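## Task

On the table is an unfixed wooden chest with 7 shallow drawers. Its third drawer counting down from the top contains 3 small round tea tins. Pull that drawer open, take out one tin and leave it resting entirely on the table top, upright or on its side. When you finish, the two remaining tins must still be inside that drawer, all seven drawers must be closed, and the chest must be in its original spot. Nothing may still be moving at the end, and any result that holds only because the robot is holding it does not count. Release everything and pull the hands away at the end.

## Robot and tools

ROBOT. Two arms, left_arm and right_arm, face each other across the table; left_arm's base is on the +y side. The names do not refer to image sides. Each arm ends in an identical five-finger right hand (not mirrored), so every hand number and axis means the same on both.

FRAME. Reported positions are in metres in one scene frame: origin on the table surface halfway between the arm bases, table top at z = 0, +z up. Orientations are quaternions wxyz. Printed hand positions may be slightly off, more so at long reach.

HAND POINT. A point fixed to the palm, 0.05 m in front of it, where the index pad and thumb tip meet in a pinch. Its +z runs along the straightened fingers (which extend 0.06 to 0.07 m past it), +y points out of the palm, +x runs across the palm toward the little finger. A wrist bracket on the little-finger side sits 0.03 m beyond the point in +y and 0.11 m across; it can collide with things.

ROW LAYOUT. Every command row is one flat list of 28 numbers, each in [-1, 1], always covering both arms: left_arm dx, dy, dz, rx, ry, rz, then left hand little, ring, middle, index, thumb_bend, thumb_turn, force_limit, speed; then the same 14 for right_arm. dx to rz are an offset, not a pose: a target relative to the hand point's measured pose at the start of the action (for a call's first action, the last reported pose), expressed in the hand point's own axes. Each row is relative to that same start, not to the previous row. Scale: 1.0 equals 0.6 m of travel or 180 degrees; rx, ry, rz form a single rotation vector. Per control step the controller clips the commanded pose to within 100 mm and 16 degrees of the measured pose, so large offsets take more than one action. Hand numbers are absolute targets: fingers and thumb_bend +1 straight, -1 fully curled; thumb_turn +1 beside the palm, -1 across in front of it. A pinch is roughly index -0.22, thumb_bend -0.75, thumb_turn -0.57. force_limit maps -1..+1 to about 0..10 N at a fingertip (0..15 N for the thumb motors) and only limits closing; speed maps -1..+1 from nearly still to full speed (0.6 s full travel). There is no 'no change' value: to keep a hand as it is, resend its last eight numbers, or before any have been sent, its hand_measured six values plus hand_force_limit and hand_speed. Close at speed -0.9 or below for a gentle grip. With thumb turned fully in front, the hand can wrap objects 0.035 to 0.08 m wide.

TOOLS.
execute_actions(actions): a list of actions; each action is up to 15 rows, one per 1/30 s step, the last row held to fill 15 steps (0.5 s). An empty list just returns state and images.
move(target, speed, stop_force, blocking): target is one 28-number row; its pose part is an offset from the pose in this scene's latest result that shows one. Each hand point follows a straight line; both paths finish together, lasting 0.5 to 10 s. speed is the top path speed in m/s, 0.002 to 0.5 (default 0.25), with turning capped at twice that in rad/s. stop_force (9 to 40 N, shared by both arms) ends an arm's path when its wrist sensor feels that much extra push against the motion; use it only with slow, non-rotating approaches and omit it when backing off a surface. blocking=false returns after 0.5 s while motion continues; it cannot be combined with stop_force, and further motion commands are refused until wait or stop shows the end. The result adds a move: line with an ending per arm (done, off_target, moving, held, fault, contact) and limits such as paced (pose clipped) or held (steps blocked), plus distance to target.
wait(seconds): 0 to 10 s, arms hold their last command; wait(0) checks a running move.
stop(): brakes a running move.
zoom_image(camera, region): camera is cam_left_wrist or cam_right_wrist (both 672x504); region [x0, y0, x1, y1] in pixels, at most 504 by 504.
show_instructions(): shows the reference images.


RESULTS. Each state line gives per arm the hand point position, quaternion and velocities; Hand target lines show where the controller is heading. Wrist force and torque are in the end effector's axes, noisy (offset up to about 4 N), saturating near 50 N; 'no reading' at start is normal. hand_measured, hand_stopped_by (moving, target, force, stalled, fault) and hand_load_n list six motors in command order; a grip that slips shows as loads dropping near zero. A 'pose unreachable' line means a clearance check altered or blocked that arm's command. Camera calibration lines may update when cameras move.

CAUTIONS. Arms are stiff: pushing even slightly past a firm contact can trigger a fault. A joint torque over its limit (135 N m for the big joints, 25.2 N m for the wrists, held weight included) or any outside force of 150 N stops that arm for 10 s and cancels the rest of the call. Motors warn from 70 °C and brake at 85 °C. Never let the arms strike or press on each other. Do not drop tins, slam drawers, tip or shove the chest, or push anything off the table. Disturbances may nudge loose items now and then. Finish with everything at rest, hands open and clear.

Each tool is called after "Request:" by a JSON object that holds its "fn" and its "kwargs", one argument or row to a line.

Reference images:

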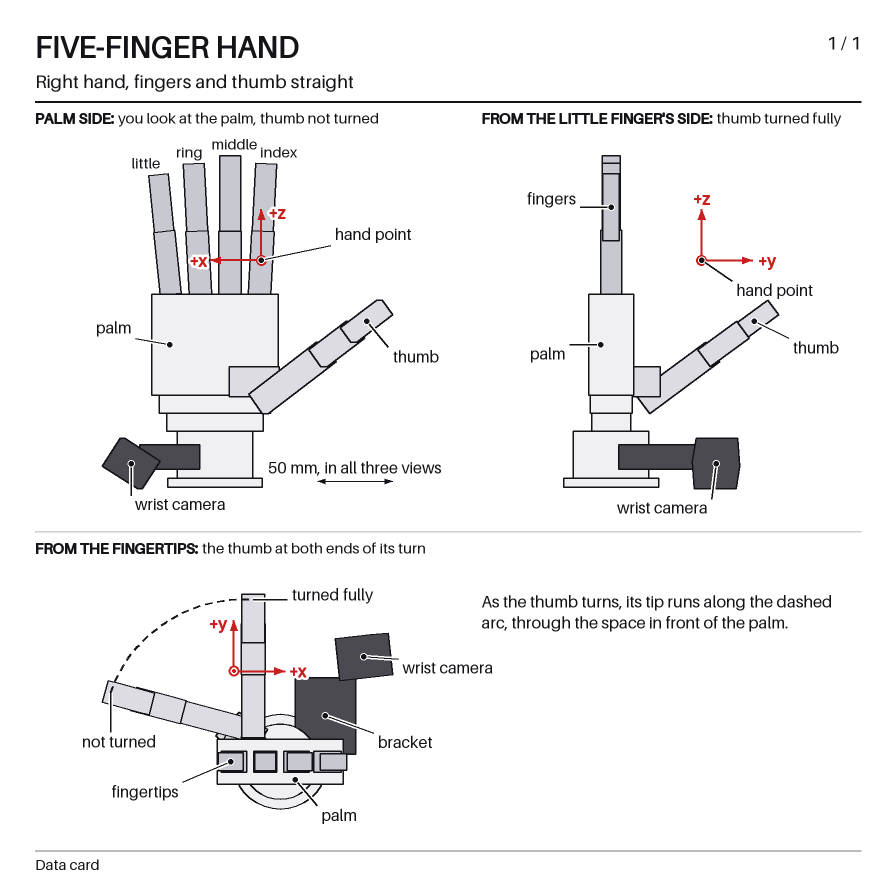

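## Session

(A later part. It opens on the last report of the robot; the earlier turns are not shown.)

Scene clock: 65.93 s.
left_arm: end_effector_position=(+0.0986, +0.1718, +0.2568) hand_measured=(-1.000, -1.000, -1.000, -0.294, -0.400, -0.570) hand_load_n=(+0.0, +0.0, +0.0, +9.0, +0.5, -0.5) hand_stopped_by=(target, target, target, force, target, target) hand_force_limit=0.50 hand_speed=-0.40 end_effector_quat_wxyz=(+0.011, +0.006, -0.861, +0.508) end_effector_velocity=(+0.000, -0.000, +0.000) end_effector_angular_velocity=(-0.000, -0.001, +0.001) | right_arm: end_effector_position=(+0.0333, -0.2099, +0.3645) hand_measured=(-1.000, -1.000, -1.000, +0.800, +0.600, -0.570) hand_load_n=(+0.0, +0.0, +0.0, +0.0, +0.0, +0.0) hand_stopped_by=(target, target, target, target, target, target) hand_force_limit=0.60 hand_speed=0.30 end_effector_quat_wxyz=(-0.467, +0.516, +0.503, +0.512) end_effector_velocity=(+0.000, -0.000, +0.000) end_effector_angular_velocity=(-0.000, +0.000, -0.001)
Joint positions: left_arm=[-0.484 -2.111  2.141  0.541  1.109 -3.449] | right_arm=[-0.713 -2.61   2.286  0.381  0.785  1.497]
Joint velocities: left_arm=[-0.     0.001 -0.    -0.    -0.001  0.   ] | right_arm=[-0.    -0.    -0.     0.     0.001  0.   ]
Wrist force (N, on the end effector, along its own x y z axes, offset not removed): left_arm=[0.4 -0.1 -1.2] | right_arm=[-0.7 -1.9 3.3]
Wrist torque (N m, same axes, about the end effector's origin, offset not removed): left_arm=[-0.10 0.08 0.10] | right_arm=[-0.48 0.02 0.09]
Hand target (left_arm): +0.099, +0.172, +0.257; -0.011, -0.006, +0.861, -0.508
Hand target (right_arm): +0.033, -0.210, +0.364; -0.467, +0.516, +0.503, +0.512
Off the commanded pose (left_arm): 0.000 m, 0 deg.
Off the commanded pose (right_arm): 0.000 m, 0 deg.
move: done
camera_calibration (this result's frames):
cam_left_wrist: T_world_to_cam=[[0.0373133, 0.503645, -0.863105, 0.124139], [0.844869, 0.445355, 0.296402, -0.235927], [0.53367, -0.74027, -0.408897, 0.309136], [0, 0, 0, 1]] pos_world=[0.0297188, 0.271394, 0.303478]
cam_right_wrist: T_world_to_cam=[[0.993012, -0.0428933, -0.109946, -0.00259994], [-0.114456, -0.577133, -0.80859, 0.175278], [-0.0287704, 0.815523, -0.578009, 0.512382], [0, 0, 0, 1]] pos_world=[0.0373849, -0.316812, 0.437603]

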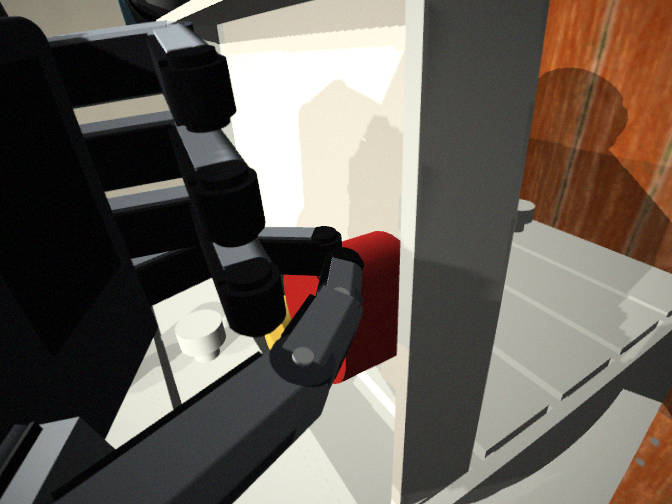

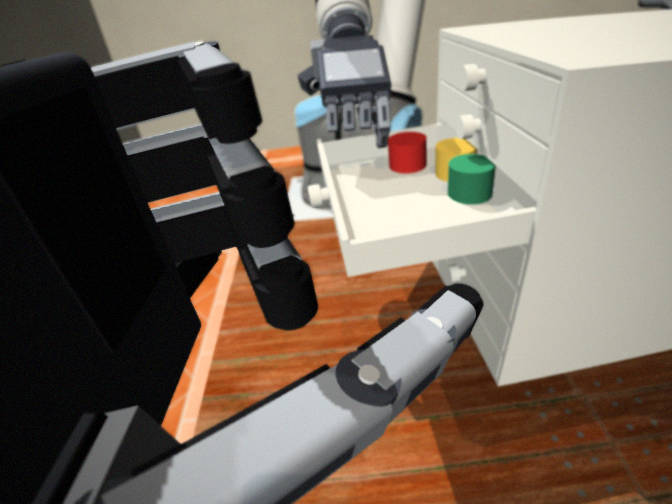

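Request:
{"fn": "move", "kwargs": {
  "target": [0,-0.1,-0.058,0,0,0,-1,-1,-1,0.7,0.1,-0.57,0.5,0.3, 0,0,0,0,0,0,-1,-1,-1,0.8,0.6,-0.57,0.6,0.3],
  "speed": 0.08
}}

Request:
{"fn": "move", "kwargs": {
  "target": [0,0,0,0,-0.433,-0.25,-1,-1,-1,0.7,0.1,-0.57,0.5,0.3, 0,0,0,0,0,0,-1,-1,-1,0.8,0.6,-0.57,0.6,0.3]
}}

Scene clock: 67.67 s.
left_arm: end_effector_position=(+0.1003, +0.1732, +0.3258) hand_measured=(-1.000, -1.000, -1.000, +0.700, +0.100, -0.570) hand_load_n=(+0.0, +0.0, +0.0, +0.0, +0.0, +0.0) hand_stopped_by=(target, target, target, target, target, target) hand_force_limit=0.50 hand_speed=0.30 end_effector_quat_wxyz=(+0.011, +0.006, -0.861, +0.508) end_effector_velocity=(-0.000, +0.000, +0.002) end_effector_angular_velocity=(+0.001, -0.000, +0.000) | right_arm: end_effector_position=(+0.0333, -0.2099, +0.3645) hand_measured=(-1.000, -1.000, -1.000, +0.800, +0.600, -0.570) hand_load_n=(+0.0, +0.0, +0.0, +0.0, +0.0, +0.0) hand_stopped_by=(target, target, target, target, target, target) hand_force_limit=0.60 hand_speed=0.30 end_effector_quat_wxyz=(-0.467, +0.516, +0.503, +0.512) end_effector_velocity=(+0.000, +0.000, -0.001) end_effector_angular_velocity=(-0.001, +0.001, -0.000)
Joint positions: left_arm=[-0.478 -2.104  1.961  0.712  1.114 -3.445] | right_arm=[-0.713 -2.61   2.286  0.381  0.785  1.497]
Joint velocities: left_arm=[-0.001  0.001 -0.007  0.007 -0.001 -0.001] | right_arm=[-0.     0.001  0.001 -0.    -0.     0.   ]
Wrist force (N, on the end effector, along its own x y z axes, offset not removed): left_arm=[0.4 -0.2 -1.0] | right_arm=[-0.3 -0.9 2.2]
Wrist torque (N m, same axes, about the end effector's origin, offset not removed): left_arm=[-0.15 0.10 0.16] | right_arm=[-0.25 0.00 0.18]
Hand target (left_arm): +0.100, +0.173, +0.326; -0.011, -0.006, +0.861, -0.508
Hand target (right_arm): +0.033, -0.210, +0.364; -0.467, +0.516, +0.503, +0.512
Off the commanded pose (left_arm): 0.000 m, 0 deg.
Off the commanded pose (right_arm): 0.000 m, 0 deg.
move: done
camera_calibration (this result's frames):
cam_left_wrist: T_world_to_cam=[[0.037314, 0.503575, -0.863146, 0.183048], [0.84487, 0.445379, 0.296366, -0.258377], [0.533669, -0.740304, -0.408836, 0.337441], [0, 0, 0, 1]] pos_world=[0.0313827, 0.272707, 0.372529]
cam_right_wrist: T_world_to_cam=[[0.993012, -0.0428937, -0.109946, -0.00260008], [-0.114457, -0.577133, -0.80859, 0.175278], [-0.0287702, 0.815523, -0.578009, 0.512382], [0, 0, 0, 1]] pos_world=[0.0373849, -0.316812, 0.437603]

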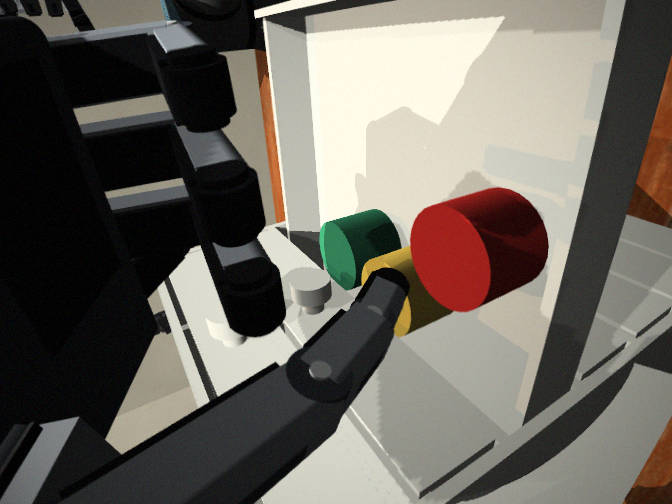

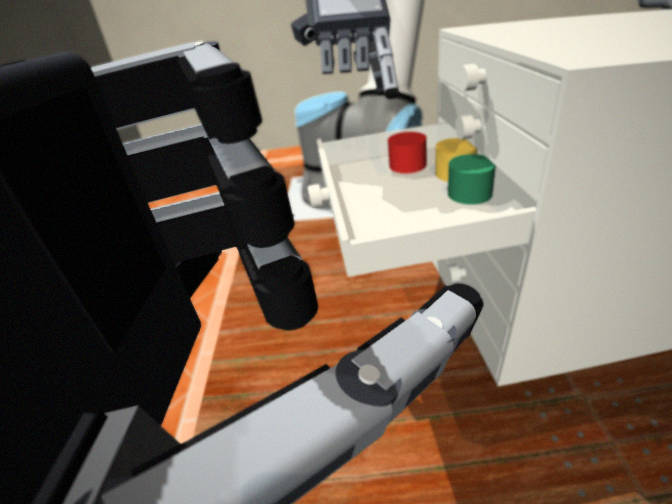

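Scene clock: 71.37 s.
left_arm: end_effector_position=(+0.1003, +0.1731, +0.3255) hand_measured=(-1.000, -1.000, -1.000, +0.700, +0.100, -0.570) hand_load_n=(+0.0, +0.0, +0.0, +0.0, +0.0, +0.0) hand_stopped_by=(target, target, target, target, target, target) hand_force_limit=0.50 hand_speed=0.30 end_effector_quat_wxyz=(-0.340, +0.619, -0.614, +0.353) end_effector_velocity=(+0.000, +0.001, +0.001) end_effector_angular_velocity=(-0.001, +0.001, +0.016) | right_arm: end_effector_position=(+0.0333, -0.2099, +0.3645) hand_measured=(-1.000, -1.000, -1.000, +0.800, +0.600, -0.570) hand_load_n=(+0.0, +0.0, +0.0, +0.0, +0.0, +0.0) hand_stopped_by=(target, target, target, target, target, target) hand_force_limit=0.60 hand_speed=0.30 end_effector_quat_wxyz=(-0.467, +0.516, +0.503, +0.512) end_effector_velocity=(+0.000, -0.000, +0.000) end_effector_angular_velocity=(+0.000, -0.000, -0.001)
Joint positions: left_arm=[-0.535 -1.371  1.732  1.946  0.778 -5.639] | right_arm=[-0.713 -2.61   2.286  0.381  0.785  1.497]
Joint velocities: left_arm=[ 0.005  0.004 -0.005  0.009  0.008 -0.012] | right_arm=[ 0.    -0.    -0.001  0.     0.001 -0.   ]
Wrist force (N, on the end effector, along its own x y z axes, offset not removed): left_arm=[0.8 -0.5 -0.9] | right_arm=[-0.1 -3.0 2.1]
Wrist torque (N m, same axes, about the end effector's origin, offset not removed): left_arm=[-0.28 0.01 0.13] | right_arm=[-0.65 -0.07 0.06]
Hand target (left_arm): +0.100, +0.173, +0.325; -0.340, +0.620, -0.613, +0.352
Hand target (right_arm): +0.033, -0.210, +0.364; -0.467, +0.516, +0.503, +0.512
Off the commanded pose (left_arm): 0.000 m, 0 deg.
Off the commanded pose (right_arm): 0.000 m, 0 deg.
move: done
camera_calibration (this result's frames):
cam_left_wrist: T_world_to_cam=[[-0.539762, 0.0438792, -0.840673, 0.312913], [-0.429187, 0.84476, 0.319656, -0.207178], [0.724193, 0.533344, -0.437137, 0.106828], [0, 0, 0, 1]] pos_world=[0.00261646, 0.104309, 0.375981]
cam_right_wrist: T_world_to_cam=[[0.993012, -0.0428938, -0.109946, -0.0026002], [-0.114457, -0.577132, -0.80859, 0.175278], [-0.02877, 0.815523, -0.578009, 0.512382], [0, 0, 0, 1]] pos_world=[0.037385, -0.316812, 0.437603]

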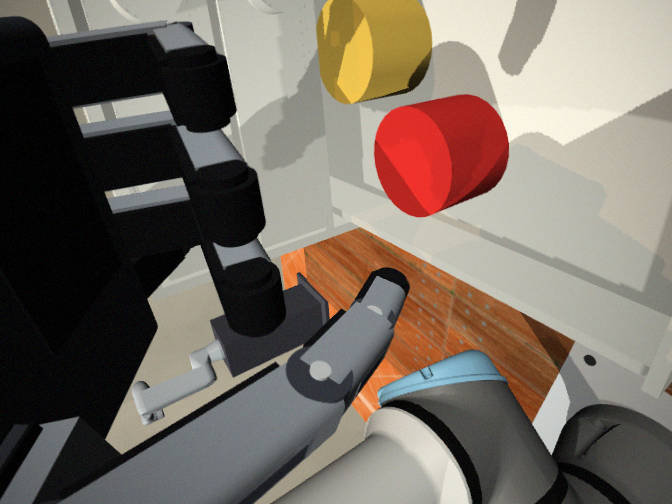

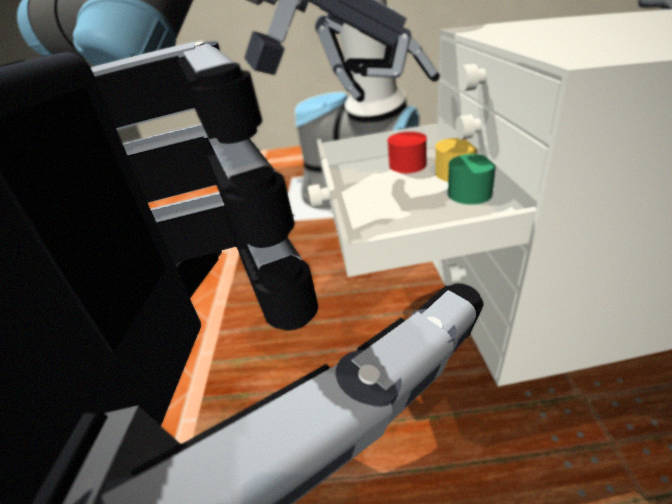

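Request:
{"fn": "move", "kwargs": {
  "target": [0.03,0.055,0.055,0,0,0,-1,-1,-1,0.7,0.1,-0.57,0.5,0.3, 0,0,0,0,0,0,-1,-1,-1,0.8,0.6,-0.57,0.6,0.3],
  "speed": 0.04
}}

Scene clock: 73.20 s.
left_arm: end_effector_position=(+0.1112, +0.1545, +0.2808) hand_measured=(-1.000, -1.000, -1.000, +0.700, +0.100, -0.570) hand_load_n=(+0.0, +0.0, +0.0, +0.0, +0.0, +0.0) hand_stopped_by=(target, target, target, target, target, target) hand_force_limit=0.50 hand_speed=0.30 end_effector_quat_wxyz=(-0.340, +0.619, -0.614, +0.353) end_effector_velocity=(+0.001, -0.001, -0.002) end_effector_angular_velocity=(-0.000, -0.001, -0.001) | right_arm: end_effector_position=(+0.0333, -0.2099, +0.3645) hand_measured=(-1.000, -1.000, -1.000, +0.800, +0.600, -0.570) hand_load_n=(+0.0, +0.0, +0.0, +0.0, +0.0, +0.0) hand_stopped_by=(target, target, target, target, target, target) hand_force_limit=0.60 hand_speed=0.30 end_effector_quat_wxyz=(-0.467, +0.516, +0.503, +0.512) end_effector_velocity=(-0.000, -0.000, -0.001) end_effector_angular_velocity=(-0.001, +0.001, +0.000)
Joint positions: left_arm=[-0.485 -1.29   1.744  1.813  0.745 -5.585] | right_arm=[-0.713 -2.61   2.286  0.381  0.785  1.497]
Joint velocities: left_arm=[ 0.003  0.005 -0.    -0.007 -0.004  0.004] | right_arm=[ 0.    -0.     0.001  0.001 -0.     0.   ]
Wrist force (N, on the end effector, along its own x y z axes, offset not removed): left_arm=[1.5 -1.4 -0.3] | right_arm=[0.1 -2.1 1.7]
Wrist torque (N m, same axes, about the end effector's origin, offset not removed): left_arm=[-0.40 -0.13 0.20] | right_arm=[-0.43 -0.03 0.20]
Hand target (left_arm): +0.111, +0.154, +0.280; -0.340, +0.619, -0.614, +0.353
Hand target (right_arm): +0.033, -0.210, +0.364; -0.467, +0.516, +0.503, +0.512
Off the commanded pose (left_arm): 0.000 m, 0 deg.
Off the commanded pose (right_arm): 0.000 m, 0 deg.
move: done
camera_calibration (this result's frames):
cam_left_wrist: T_world_to_cam=[[-0.539602, 0.0438049, -0.84078, 0.282043], [-0.429292, 0.844755, 0.319526, -0.172407], [0.72425, 0.533357, -0.437027, 0.0893098], [0, 0, 0, 1]] pos_world=[0.0134955, 0.0856529, 0.331255]
cam_right_wrist: T_world_to_cam=[[0.993012, -0.0428936, -0.109946, -0.00260011], [-0.114457, -0.577132, -0.80859, 0.175278], [-0.0287702, 0.815523, -0.578009, 0.512382], [0, 0, 0, 1]] pos_world=[0.037385, -0.316812, 0.437603]

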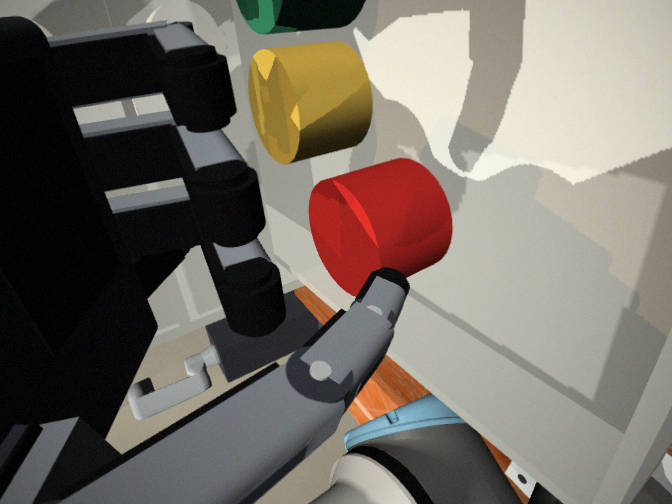

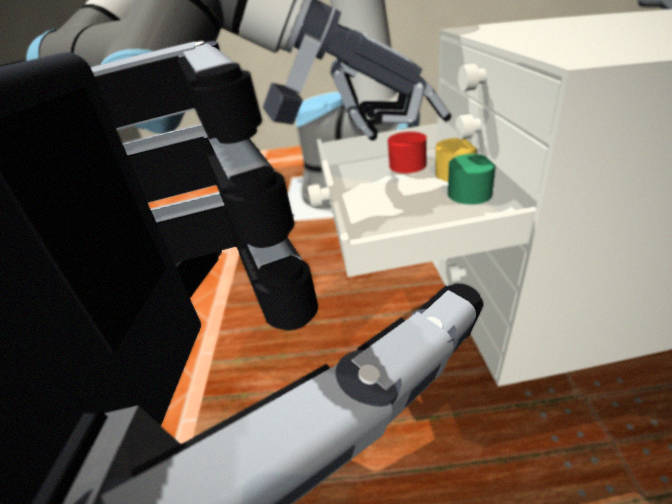

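Request:
{"fn": "move", "kwargs": {
  "target": [0,0,0,0,0,0,-1,-1,-1,0.35,0.1,-0.57,0.5,0.3, 0,0,0,0,0,0,-1,-1,-1,0.8,0.6,-0.57,0.6,0.3]
}}

Request:
{"fn": "move", "kwargs": {
  "target": [0,0.05,0.029,0,0,0,-1,-1,-1,0.35,0.1,-0.57,0.5,0.3, 0,0,0,0,0,0,-1,-1,-1,0.8,0.6,-0.57,0.6,0.3],
  "speed": 0.01,
  "stop_force": 10
}}

Scene clock: 74.10 s.
left_arm: end_effector_position=(+0.1112, +0.1544, +0.2807) hand_measured=(-1.000, -1.000, -1.000, +0.350, +0.100, -0.570) hand_load_n=(+0.0, +0.0, +0.0, +0.0, +0.0, +0.0) hand_stopped_by=(target, target, target, target, target, target) hand_force_limit=0.50 hand_speed=0.30 end_effector_quat_wxyz=(-0.340, +0.619, -0.614, +0.353) end_effector_velocity=(-0.000, +0.000, +0.000) end_effector_angular_velocity=(-0.001, +0.001, +0.000) | right_arm: end_effector_position=(+0.0333, -0.2099, +0.3645) hand_measured=(-1.000, -1.000, -1.000, +0.800, +0.600, -0.570) hand_load_n=(+0.0, +0.0, +0.0, +0.0, +0.0, +0.0) hand_stopped_by=(target, target, target, target, target, target) hand_force_limit=0.60 hand_speed=0.30 end_effector_quat_wxyz=(-0.467, +0.516, +0.503, +0.512) end_effector_velocity=(+0.001, -0.000, -0.000) end_effector_angular_velocity=(-0.000, +0.000, -0.002)
Joint positions: left_arm=[-0.485 -1.29   1.744  1.813  0.745 -5.585] | right_arm=[-0.713 -2.61   2.286  0.381  0.785  1.497]
Joint velocities: left_arm=[-0.    -0.001 -0.     0.     0.001  0.   ] | right_arm=[-0.     0.    -0.     0.     0.002  0.   ]
Wrist force (N, on the end effector, along its own x y z axes, offset not removed): left_arm=[-0.3 0.7 -0.2] | right_arm=[0.1 -1.8 2.6]
Wrist torque (N m, same axes, about the end effector's origin, offset not removed): left_arm=[-0.06 0.21 0.11] | right_arm=[-0.47 -0.12 0.17]
Hand target (left_arm): +0.111, +0.154, +0.281; -0.340, +0.619, -0.614, +0.353
Hand target (right_arm): +0.033, -0.210, +0.364; -0.467, +0.516, +0.503, +0.512
Off the commanded pose (left_arm): 0.000 m, 0 deg.
Off the commanded pose (right_arm): 0.000 m, 0 deg.
move: done
camera_calibration (this result's frames):
cam_left_wrist: T_world_to_cam=[[-0.539585, 0.0438239, -0.84079, 0.282029], [-0.429311, 0.844739, 0.319544, -0.172388], [0.724252, 0.533382, -0.436994, 0.089283], [0, 0, 0, 1]] pos_world=[0.013507, 0.0856415, 0.331229]
cam_right_wrist: T_world_to_cam=[[0.993012, -0.0428938, -0.109946, -0.00260022], [-0.114457, -0.577132, -0.80859, 0.175278], [-0.02877, 0.815523, -0.578009, 0.512382], [0, 0, 0, 1]] pos_world=[0.037385, -0.316812, 0.437603]

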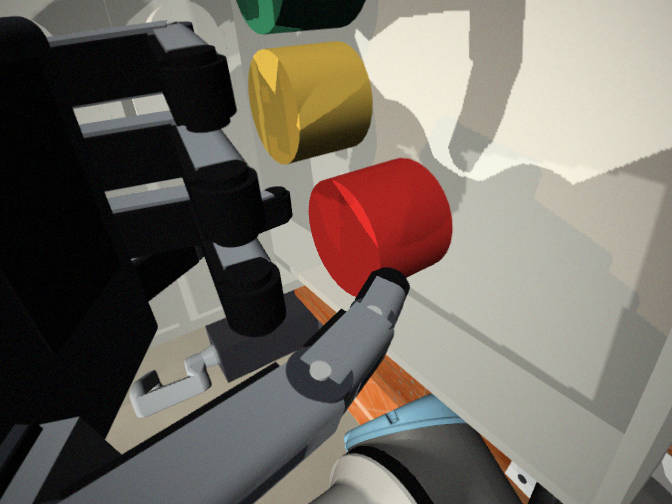

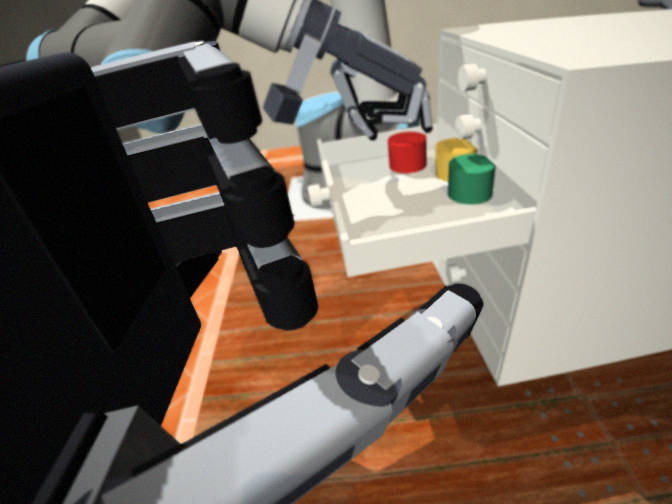

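Scene clock: 75.57 s.
left_arm: end_effector_position=(+0.1110, +0.1543, +0.2700) hand_measured=(-1.000, -1.000, -1.000, +0.350, +0.100, -0.570) hand_load_n=(+0.0, +0.0, +0.0, +6.0, +0.0, +0.0) hand_stopped_by=(target, target, target, target, target, target) hand_force_limit=0.50 hand_speed=0.30 end_effector_quat_wxyz=(-0.340, +0.619, -0.614, +0.353) end_effector_velocity=(-0.000, +0.000, +0.004) end_effector_angular_velocity=(+0.000, +0.001, +0.001) | right_arm: end_effector_position=(+0.0333, -0.2099, +0.3645) hand_measured=(-1.000, -1.000, -1.000, +0.800, +0.600, -0.570) hand_load_n=(+0.0, +0.0, +0.0, +0.0, +0.0, +0.0) hand_stopped_by=(target, target, target, target, target, target) hand_force_limit=0.60 hand_speed=0.30 end_effector_quat_wxyz=(-0.467, +0.516, +0.503, +0.512) end_effector_velocity=(+0.000, -0.000, +0.000) end_effector_angular_velocity=(-0.000, +0.000, -0.000)
Joint positions: left_arm=[-0.485 -1.278  1.758  1.787  0.746 -5.585] | right_arm=[-0.713 -2.61   2.286  0.381  0.785  1.497]
Joint velocities: left_arm=[ 0.    -0.004 -0.006  0.009  0.001 -0.   ] | right_arm=[ 0.     0.    -0.     0.001  0.    -0.   ]
Wrist force (N, on the end effector, along its own x y z axes, offset not removed): left_arm=[2.8 -14.6 -10.9] | right_arm=[0.5 -1.8 1.8]
Wrist torque (N m, same axes, about the end effector's origin, offset not removed): left_arm=[0.91 0.14 0.34] | right_arm=[-0.44 -0.10 0.14]
Hand target (left_arm): +0.111, +0.154, +0.271; -0.340, +0.619, -0.614, +0.353
Hand target (right_arm): +0.033, -0.210, +0.364; -0.467, +0.516, +0.503, +0.512
Off the commanded pose (left_arm): 0.024 m, 0 deg.
Off the commanded pose (right_arm): 0.000 m, 0 deg.
move: contact (left_arm)
camera_calibration (this result's frames):
cam_left_wrist: T_world_to_cam=[[-0.539468, 0.0440109, -0.840855, 0.272854], [-0.429331, 0.844686, 0.319657, -0.168935], [0.724327, 0.53345, -0.436785, 0.0847563], [0, 0, 0, 1]] pos_world=[0.0132759, 0.0854748, 0.320453]
cam_right_wrist: T_world_to_cam=[[0.993012, -0.0428939, -0.109946, -0.00260025], [-0.114457, -0.577132, -0.80859, 0.175278], [-0.02877, 0.815523, -0.578009, 0.512382], [0, 0, 0, 1]] pos_world=[0.037385, -0.316812, 0.437603]

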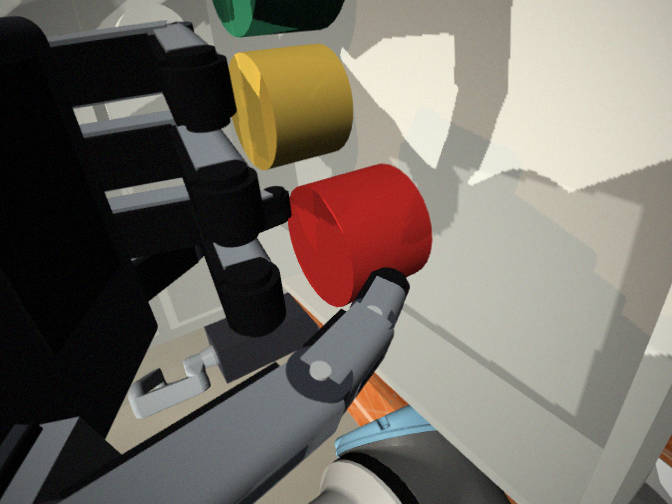

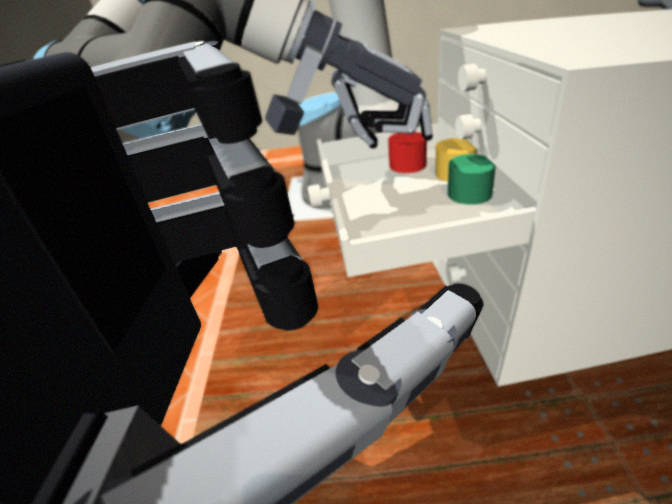

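Request:
{"fn": "move", "kwargs": {
  "target": [0,-0.012,0.002,0,0,0,-1,-1,-1,0.58,0.2,-0.57,0.5,0.3, 0,0,0,0,0,0,-1,-1,-1,0.8,0.6,-0.57,0.6,0.3],
  "speed": 0.02
}}

Request:
{"fn": "move", "kwargs": {
  "target": [0,0.05,0.029,0,0,0,-1,-1,-1,0.58,0.2,-0.57,0.5,0.3, 0,0,0,0,0,0,-1,-1,-1,0.8,0.6,-0.57,0.6,0.3],
  "speed": 0.01,
  "stop_force": 10
}}

Scene clock: 76.47 s.
left_arm: end_effector_position=(+0.1156, +0.1544, +0.2753) hand_measured=(-1.000, -1.000, -1.000, +0.580, +0.200, -0.570) hand_load_n=(+0.0, +0.0, +0.0, +0.0, +0.0, +0.0) hand_stopped_by=(target, target, target, target, target, target) hand_force_limit=0.50 hand_speed=0.30 end_effector_quat_wxyz=(-0.340, +0.619, -0.614, +0.353) end_effector_velocity=(+0.002, +0.000, +0.002) end_effector_angular_velocity=(+0.002, +0.000, +0.001) | right_arm: end_effector_position=(+0.0333, -0.2099, +0.3645) hand_measured=(-1.000, -1.000, -1.000, +0.800, +0.600, -0.570) hand_load_n=(+0.0, +0.0, +0.0, +0.0, +0.0, +0.0) hand_stopped_by=(target, target, target, target, target, target) hand_force_limit=0.60 hand_speed=0.30 end_effector_quat_wxyz=(-0.467, +0.516, +0.503, +0.512) end_effector_velocity=(-0.000, -0.000, +0.000) end_effector_angular_velocity=(+0.000, -0.000, +0.000)
Joint positions: left_arm=[-0.476 -1.286  1.752  1.793  0.739 -5.574] | right_arm=[-0.713 -2.61   2.286  0.381  0.785  1.497]
Joint velocities: left_arm=[ 0.004 -0.002 -0.003  0.002 -0.001  0.005] | right_arm=[ 0. -0.  0. -0. -0.  0.]
Wrist force (N, on the end effector, along its own x y z axes, offset not removed): left_arm=[-0.1 1.2 1.2] | right_arm=[0.0 -2.3 2.4]
Wrist torque (N m, same axes, about the end effector's origin, offset not removed): left_arm=[-0.15 0.12 0.21] | right_arm=[-0.46 -0.01 0.20]
Hand target (left_arm): +0.116, +0.154, +0.276; -0.340, +0.619, -0.614, +0.353
Hand target (right_arm): +0.033, -0.210, +0.364; -0.467, +0.516, +0.503, +0.512
Off the commanded pose (left_arm): 0.000 m, 0 deg.
Off the commanded pose (right_arm): 0.000 m, 0 deg.
move: done
camera_calibration (this result's frames):
cam_left_wrist: T_world_to_cam=[[-0.539432, 0.0439862, -0.84088, 0.279739], [-0.429353, 0.844689, 0.319619, -0.168732], [0.724341, 0.533447, -0.436767, 0.0837262], [0, 0, 0, 1]] pos_world=[0.0178084, 0.0855583, 0.325726]
cam_right_wrist: T_world_to_cam=[[0.993012, -0.0428939, -0.109946, -0.0026002], [-0.114457, -0.577133, -0.80859, 0.175278], [-0.0287701, 0.815523, -0.578009, 0.512382], [0, 0, 0, 1]] pos_world=[0.037385, -0.316812, 0.437603]

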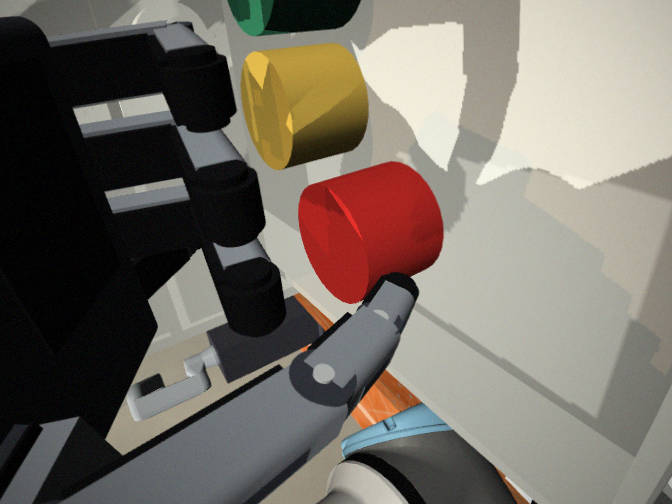

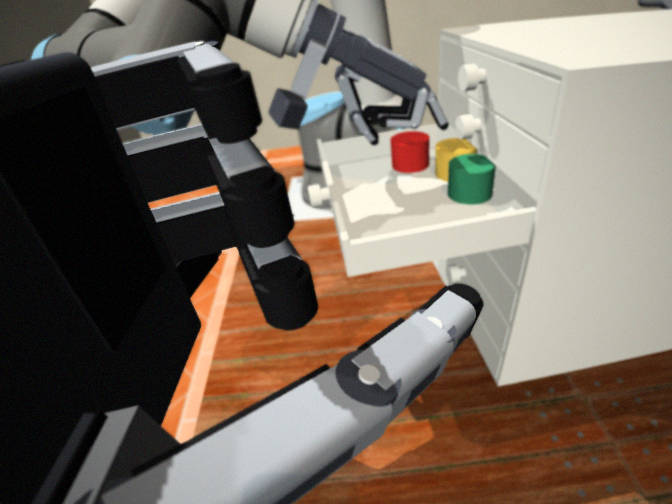

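Scene clock: 80.17 s.
left_arm: end_effector_position=(+0.1148, +0.1538, +0.2409) hand_measured=(-1.000, -1.000, -1.000, +0.580, +0.200, -0.570) hand_load_n=(+0.0, +0.0, +0.0, +0.0, +0.0, +0.0) hand_stopped_by=(target, target, target, target, target, target) hand_force_limit=0.50 hand_speed=0.30 end_effector_quat_wxyz=(-0.340, +0.619, -0.614, +0.353) end_effector_velocity=(-0.000, -0.000, -0.003) end_effector_angular_velocity=(-0.000, -0.000, -0.000) | right_arm: end_effector_position=(+0.0333, -0.2099, +0.3645) hand_measured=(-1.000, -1.000, -1.000, +0.800, +0.600, -0.570) hand_load_n=(+0.0, +0.0, +0.0, +0.0, +0.0, +0.0) hand_stopped_by=(target, target, target, target, target, target) hand_force_limit=0.60 hand_speed=0.30 end_effector_quat_wxyz=(-0.467, +0.516, +0.503, +0.512) end_effector_velocity=(+0.000, +0.000, +0.000) end_effector_angular_velocity=(+0.001, -0.001, +0.000)
Joint positions: left_arm=[-0.477 -1.244  1.795  1.709  0.74  -5.575] | right_arm=[-0.713 -2.61   2.286  0.381  0.785  1.497]
Joint velocities: left_arm=[-0.     0.004  0.003 -0.007 -0.001 -0.   ] | right_arm=[-0.    -0.     0.001 -0.002 -0.    -0.   ]
Wrist force (N, on the end effector, along its own x y z axes, offset not removed): left_arm=[0.8 -0.7 -2.3] | right_arm=[-0.1 -1.5 2.5]
Wrist torque (N m, same axes, about the end effector's origin, offset not removed): left_arm=[-0.08 0.03 0.14] | right_arm=[-0.39 -0.08 0.13]
Hand target (left_arm): +0.115, +0.154, +0.241; -0.340, +0.619, -0.614, +0.353
Hand target (right_arm): +0.033, -0.210, +0.364; -0.467, +0.516, +0.503, +0.512
Off the commanded pose (left_arm): 0.000 m, 0 deg.
Off the commanded pose (right_arm): 0.000 m, 0 deg.
move: done
camera_calibration (this result's frames):
cam_left_wrist: T_world_to_cam=[[-0.539431, 0.043989, -0.84088, 0.250493], [-0.429359, 0.844684, 0.319625, -0.15759], [0.724338, 0.533455, -0.436762, 0.0695744], [0, 0, 0, 1]] pos_world=[0.0170655, 0.0849803, 0.291392]
cam_right_wrist: T_world_to_cam=[[0.993012, -0.042894, -0.109946, -0.00260028], [-0.114457, -0.577132, -0.80859, 0.175278], [-0.0287699, 0.815523, -0.578009, 0.512382], [0, 0, 0, 1]] pos_world=[0.037385, -0.316812, 0.437603]

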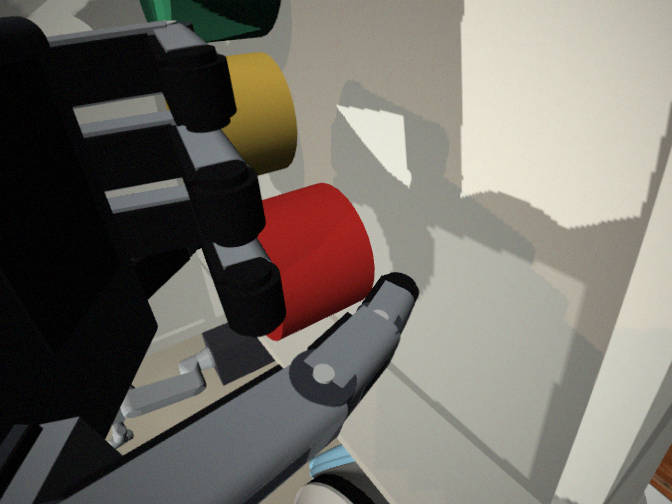

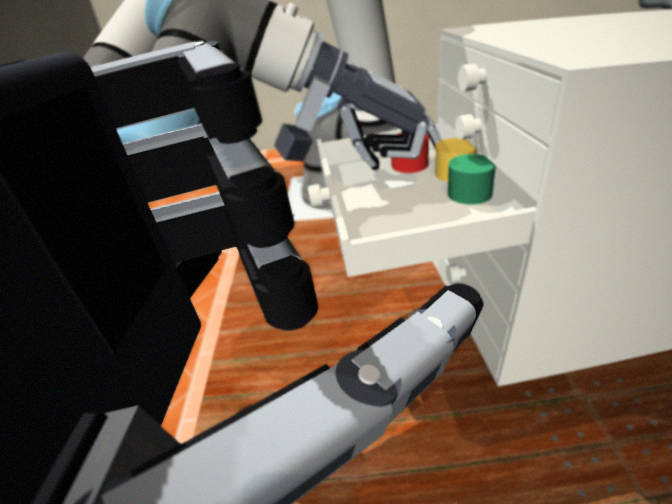

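Down around it. Close.

Request:
{"fn": "move", "kwargs": {
  "target": [0,0,0,0,0,0,-1,-1,-1,-0.3,-0.4,-0.57,0.5,-0.5, 0,0,0,0,0,0,-1,-1,-1,0.8,0.6,-0.57,0.6,0.3]
}}

Request:
{"fn": "move", "kwargs": {
  "target": [0,-0.09,-0.052,0,0,0,-1,-1,-1,-0.3,-0.4,-0.57,0.5,-0.5, 0,0,0,0,0,0,-1,-1,-1,0.8,0.6,-0.57,0.6,0.3],
  "speed": 0.04
}}

Scene clock: 84.87 s.
left_arm: end_effector_position=(+0.1148, +0.1538, +0.2409) hand_measured=(-1.000, -1.000, -1.000, +0.252, -0.008, -0.570) hand_load_n=(+0.0, +0.0, +0.0, +9.5, +11.0, -1.0) hand_stopped_by=(target, target, target, force, force, target) hand_force_limit=0.50 hand_speed=-0.50 end_effector_quat_wxyz=(-0.340, +0.619, -0.614, +0.353) end_effector_velocity=(+0.000, -0.000, +0.000) end_effector_angular_velocity=(-0.001, -0.001, -0.001) | right_arm: end_effector_position=(+0.0333, -0.2099, +0.3645) hand_measured=(-1.000, -1.000, -1.000, +0.800, +0.600, -0.570) hand_load_n=(+0.0, +0.0, +0.0, +0.0, +0.0, +0.0) hand_stopped_by=(target, target, target, target, target, target) hand_force_limit=0.60 hand_speed=0.30 end_effector_quat_wxyz=(-0.467, +0.516, +0.503, +0.512) end_effector_velocity=(-0.000, +0.000, -0.000) end_effector_angular_velocity=(+0.001, -0.000, +0.000)
Joint positions: left_arm=[-0.477 -1.244  1.795  1.709  0.74  -5.575] | right_arm=[-0.713 -2.61   2.286  0.381  0.785  1.497]
Joint velocities: left_arm=[-0.    -0.001 -0.     0.    -0.001 -0.   ] | right_arm=[ 0.    -0.     0.001 -0.001 -0.     0.   ]
Wrist force (N, on the end effector, along its own x y z axes, offset not removed): left_arm=[-0.2 -2.2 0.8] | right_arm=[0.2 -2.7 2.6]
Wrist torque (N m, same axes, about the end effector's origin, offset not removed): left_arm=[-0.49 0.08 0.01] | right_arm=[-0.62 -0.12 0.10]
Hand target (left_arm): +0.115, +0.154, +0.241; -0.340, +0.619, -0.614, +0.353
Hand target (right_arm): +0.033, -0.210, +0.364; -0.467, +0.516, +0.503, +0.512
Off the commanded pose (left_arm): 0.000 m, 0 deg.
Off the commanded pose (right_arm): 0.000 m, 0 deg.
move: done
camera_calibration (this result's frames):
cam_left_wrist: T_world_to_cam=[[-0.539411, 0.0440253, -0.840891, 0.250463], [-0.429362, 0.844673, 0.319648, -0.157586], [0.724351, 0.533469, -0.436723, 0.0695498], [0, 0, 0, 1]] pos_world=[0.0170622, 0.0849796, 0.291358]
cam_right_wrist: T_world_to_cam=[[0.993012, -0.0428941, -0.109946, -0.00260034], [-0.114457, -0.577133, -0.80859, 0.175278], [-0.0287699, 0.815523, -0.578009, 0.512382], [0, 0, 0, 1]] pos_world=[0.0373851, -0.316812, 0.437603]

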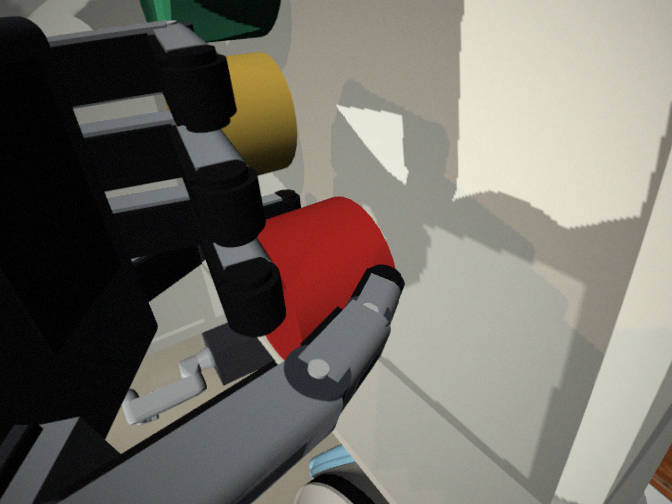

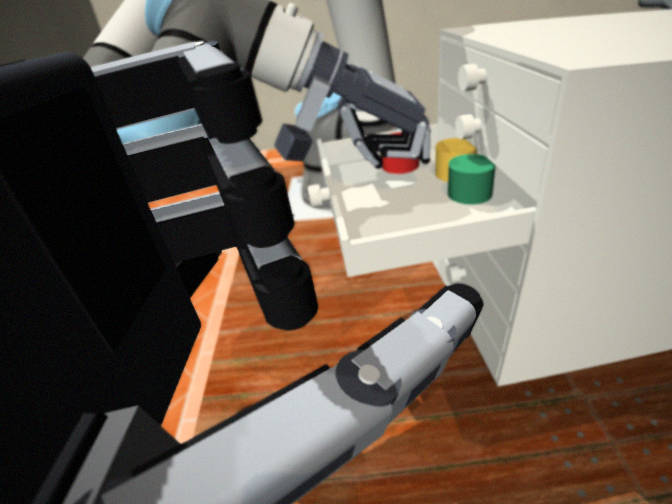

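Scene clock: 86.83 s.
left_arm: end_effector_position=(+0.1163, +0.1548, +0.3029) hand_measured=(-1.000, -1.000, -1.000, +0.252, -0.008, -0.570) hand_load_n=(+0.0, +0.0, +0.0, +9.5, +11.0, -1.5) hand_stopped_by=(target, target, target, force, force, target) hand_force_limit=0.50 hand_speed=-0.50 end_effector_quat_wxyz=(-0.340, +0.619, -0.614, +0.353) end_effector_velocity=(-0.000, +0.000, +0.003) end_effector_angular_velocity=(+0.000, +0.000, +0.000) | right_arm: end_effector_position=(+0.0333, -0.2099, +0.3645) hand_measured=(-1.000, -1.000, -1.000, +0.800, +0.600, -0.570) hand_load_n=(+0.0, +0.0, +0.0, +0.0, +0.0, +0.0) hand_stopped_by=(target, target, target, target, target, target) hand_force_limit=0.60 hand_speed=0.30 end_effector_quat_wxyz=(-0.467, +0.516, +0.503, +0.512) end_effector_velocity=(+0.000, -0.000, +0.000) end_effector_angular_velocity=(+0.000, -0.001, -0.001)
Joint positions: left_arm=[-0.475 -1.315  1.712  1.861  0.739 -5.573] | right_arm=[-0.713 -2.61   2.286  0.381  0.785  1.497]
Joint velocities: left_arm=[ 0.    -0.003 -0.004  0.007  0.001  0.   ] | right_arm=[-0.     0.    -0.001  0.     0.001 -0.   ]
Wrist force (N, on the end effector, along its own x y z axes, offset not removed): left_arm=[-1.1 0.5 -0.3] | right_arm=[1.2 -3.4 2.9]
Wrist torque (N m, same axes, about the end effector's origin, offset not removed): left_arm=[0.04 0.27 0.15] | right_arm=[-0.77 -0.22 0.20]
Hand target (left_arm): +0.116, +0.155, +0.303; -0.340, +0.619, -0.614, +0.353
Hand target (right_arm): +0.033, -0.210, +0.364; -0.467, +0.516, +0.503, +0.512
Off the commanded pose (left_arm): 0.000 m, 0 deg.
Off the commanded pose (right_arm): 0.000 m, 0 deg.
move: done
camera_calibration (this result's frames):
cam_left_wrist: T_world_to_cam=[[-0.5394, 0.0440549, -0.840897, 0.303348], [-0.42933, 0.844689, 0.319651, -0.177678], [0.724378, 0.533442, -0.436711, 0.0950209], [0, 0, 0, 1]] pos_world=[0.0185125, 0.0860304, 0.353376]
cam_right_wrist: T_world_to_cam=[[0.993012, -0.0428942, -0.109946, -0.00260036], [-0.114457, -0.577132, -0.80859, 0.175278], [-0.0287698, 0.815523, -0.578009, 0.512382], [0, 0, 0, 1]] pos_world=[0.0373851, -0.316812, 0.437603]

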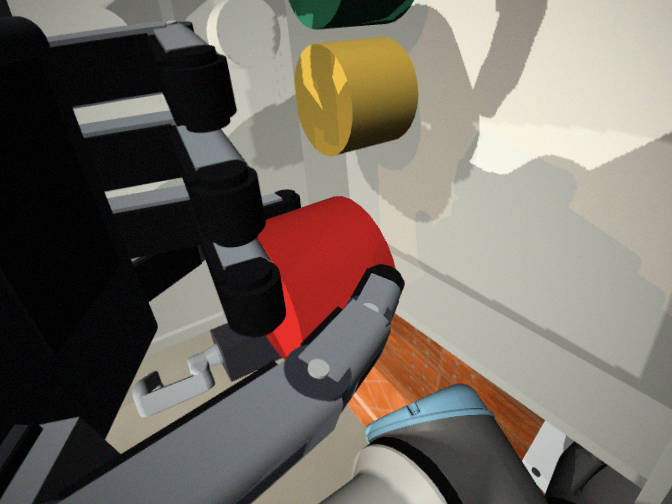

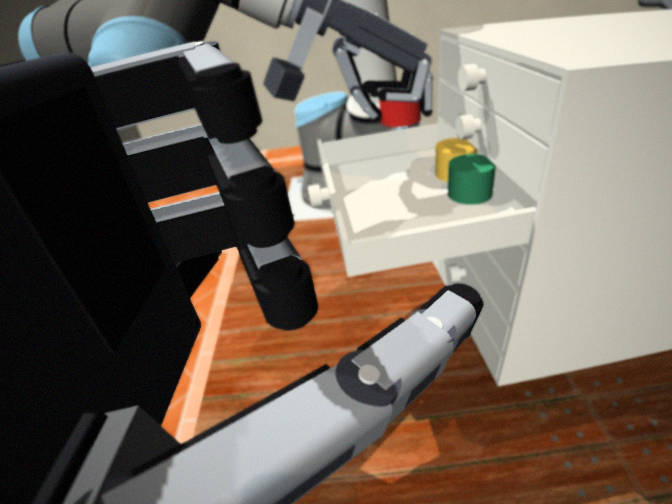

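Request:
{"fn": "move", "kwargs": {
  "target": [-0.217,0.057,-0.198,0,0,0,-1,-1,-1,-0.3,-0.4,-0.57,0.5,-0.5, 0,0,0,0,0,0,-1,-1,-1,0.8,0.6,-0.57,0.6,0.3],
  "speed": 0.1
}}

Scene clock: 89.33 s.
left_arm: end_effector_position=(-0.0024, +0.2856, +0.3330) hand_measured=(-1.000, -1.000, -1.000, +0.252, -0.008, -0.570) hand_load_n=(+0.0, +0.0, +0.0, +9.5, +11.0, -1.5) hand_stopped_by=(target, target, target, force, force, target) hand_force_limit=0.50 hand_speed=-0.50 end_effector_quat_wxyz=(-0.340, +0.619, -0.614, +0.352) end_effector_velocity=(-0.002, +0.002, +0.001) end_effector_angular_velocity=(-0.000, -0.001, -0.000) | right_arm: end_effector_position=(+0.0333, -0.2099, +0.3645) hand_measured=(-1.000, -1.000, -1.000, +0.800, +0.600, -0.570) hand_load_n=(+0.0, +0.0, +0.0, +0.0, +0.0, +0.0) hand_stopped_by=(target, target, target, target, target, target) hand_force_limit=0.60 hand_speed=0.30 end_effector_quat_wxyz=(-0.467, +0.516, +0.503, +0.512) end_effector_velocity=(+0.000, +0.000, +0.000) end_effector_angular_velocity=(+0.000, -0.000, +0.000)
Joint positions: left_arm=[-0.978 -1.541  1.942  2.121  1.114 -6.   ] | right_arm=[-0.713 -2.61   2.286  0.381  0.785  1.497]
Joint velocities: left_arm=[-0.009 -0.001  0.001  0.004  0.006 -0.006] | right_arm=[-0.    -0.    -0.001  0.    -0.     0.   ]
Wrist force (N, on the end effector, along its own x y z axes, offset not removed): left_arm=[2.3 -1.2 -0.7] | right_arm=[-1.2 -1.9 4.0]
Wrist torque (N m, same axes, about the end effector's origin, offset not removed): left_arm=[-0.25 -0.23 0.20] | right_arm=[-0.56 0.06 0.06]
Hand target (left_arm): -0.003, +0.286, +0.333; -0.340, +0.619, -0.614, +0.352
Hand target (right_arm): +0.033, -0.210, +0.364; -0.467, +0.516, +0.503, +0.512
Off the commanded pose (left_arm): 0.000 m, 0 deg.
Off the commanded pose (right_arm): 0.000 m, 0 deg.
move: done
camera_calibration (this result's frames):
cam_left_wrist: T_world_to_cam=[[-0.540472, 0.0449336, -0.840161, 0.258392], [-0.428823, 0.844426, 0.321022, -0.349079], [0.723879, 0.533784, -0.437121, 0.124463], [0, 0, 0, 1]] pos_world=[-0.100136, 0.216725, 0.383558]
cam_right_wrist: T_world_to_cam=[[0.993012, -0.0428941, -0.109946, -0.00260038], [-0.114457, -0.577132, -0.80859, 0.175278], [-0.0287698, 0.815523, -0.578009, 0.512382], [0, 0, 0, 1]] pos_world=[0.0373851, -0.316812, 0.437603]

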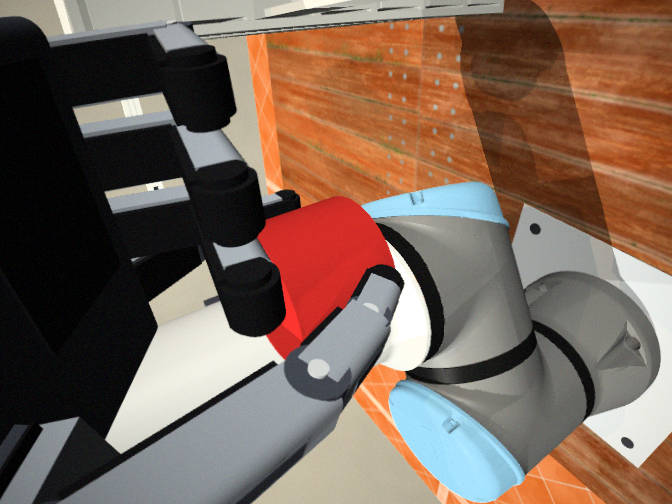

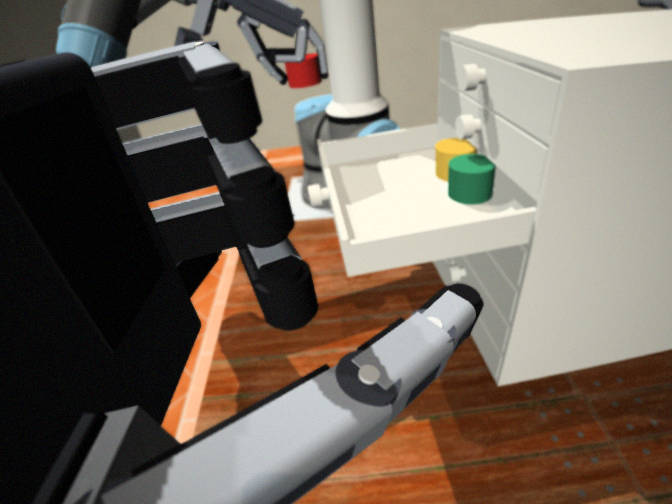

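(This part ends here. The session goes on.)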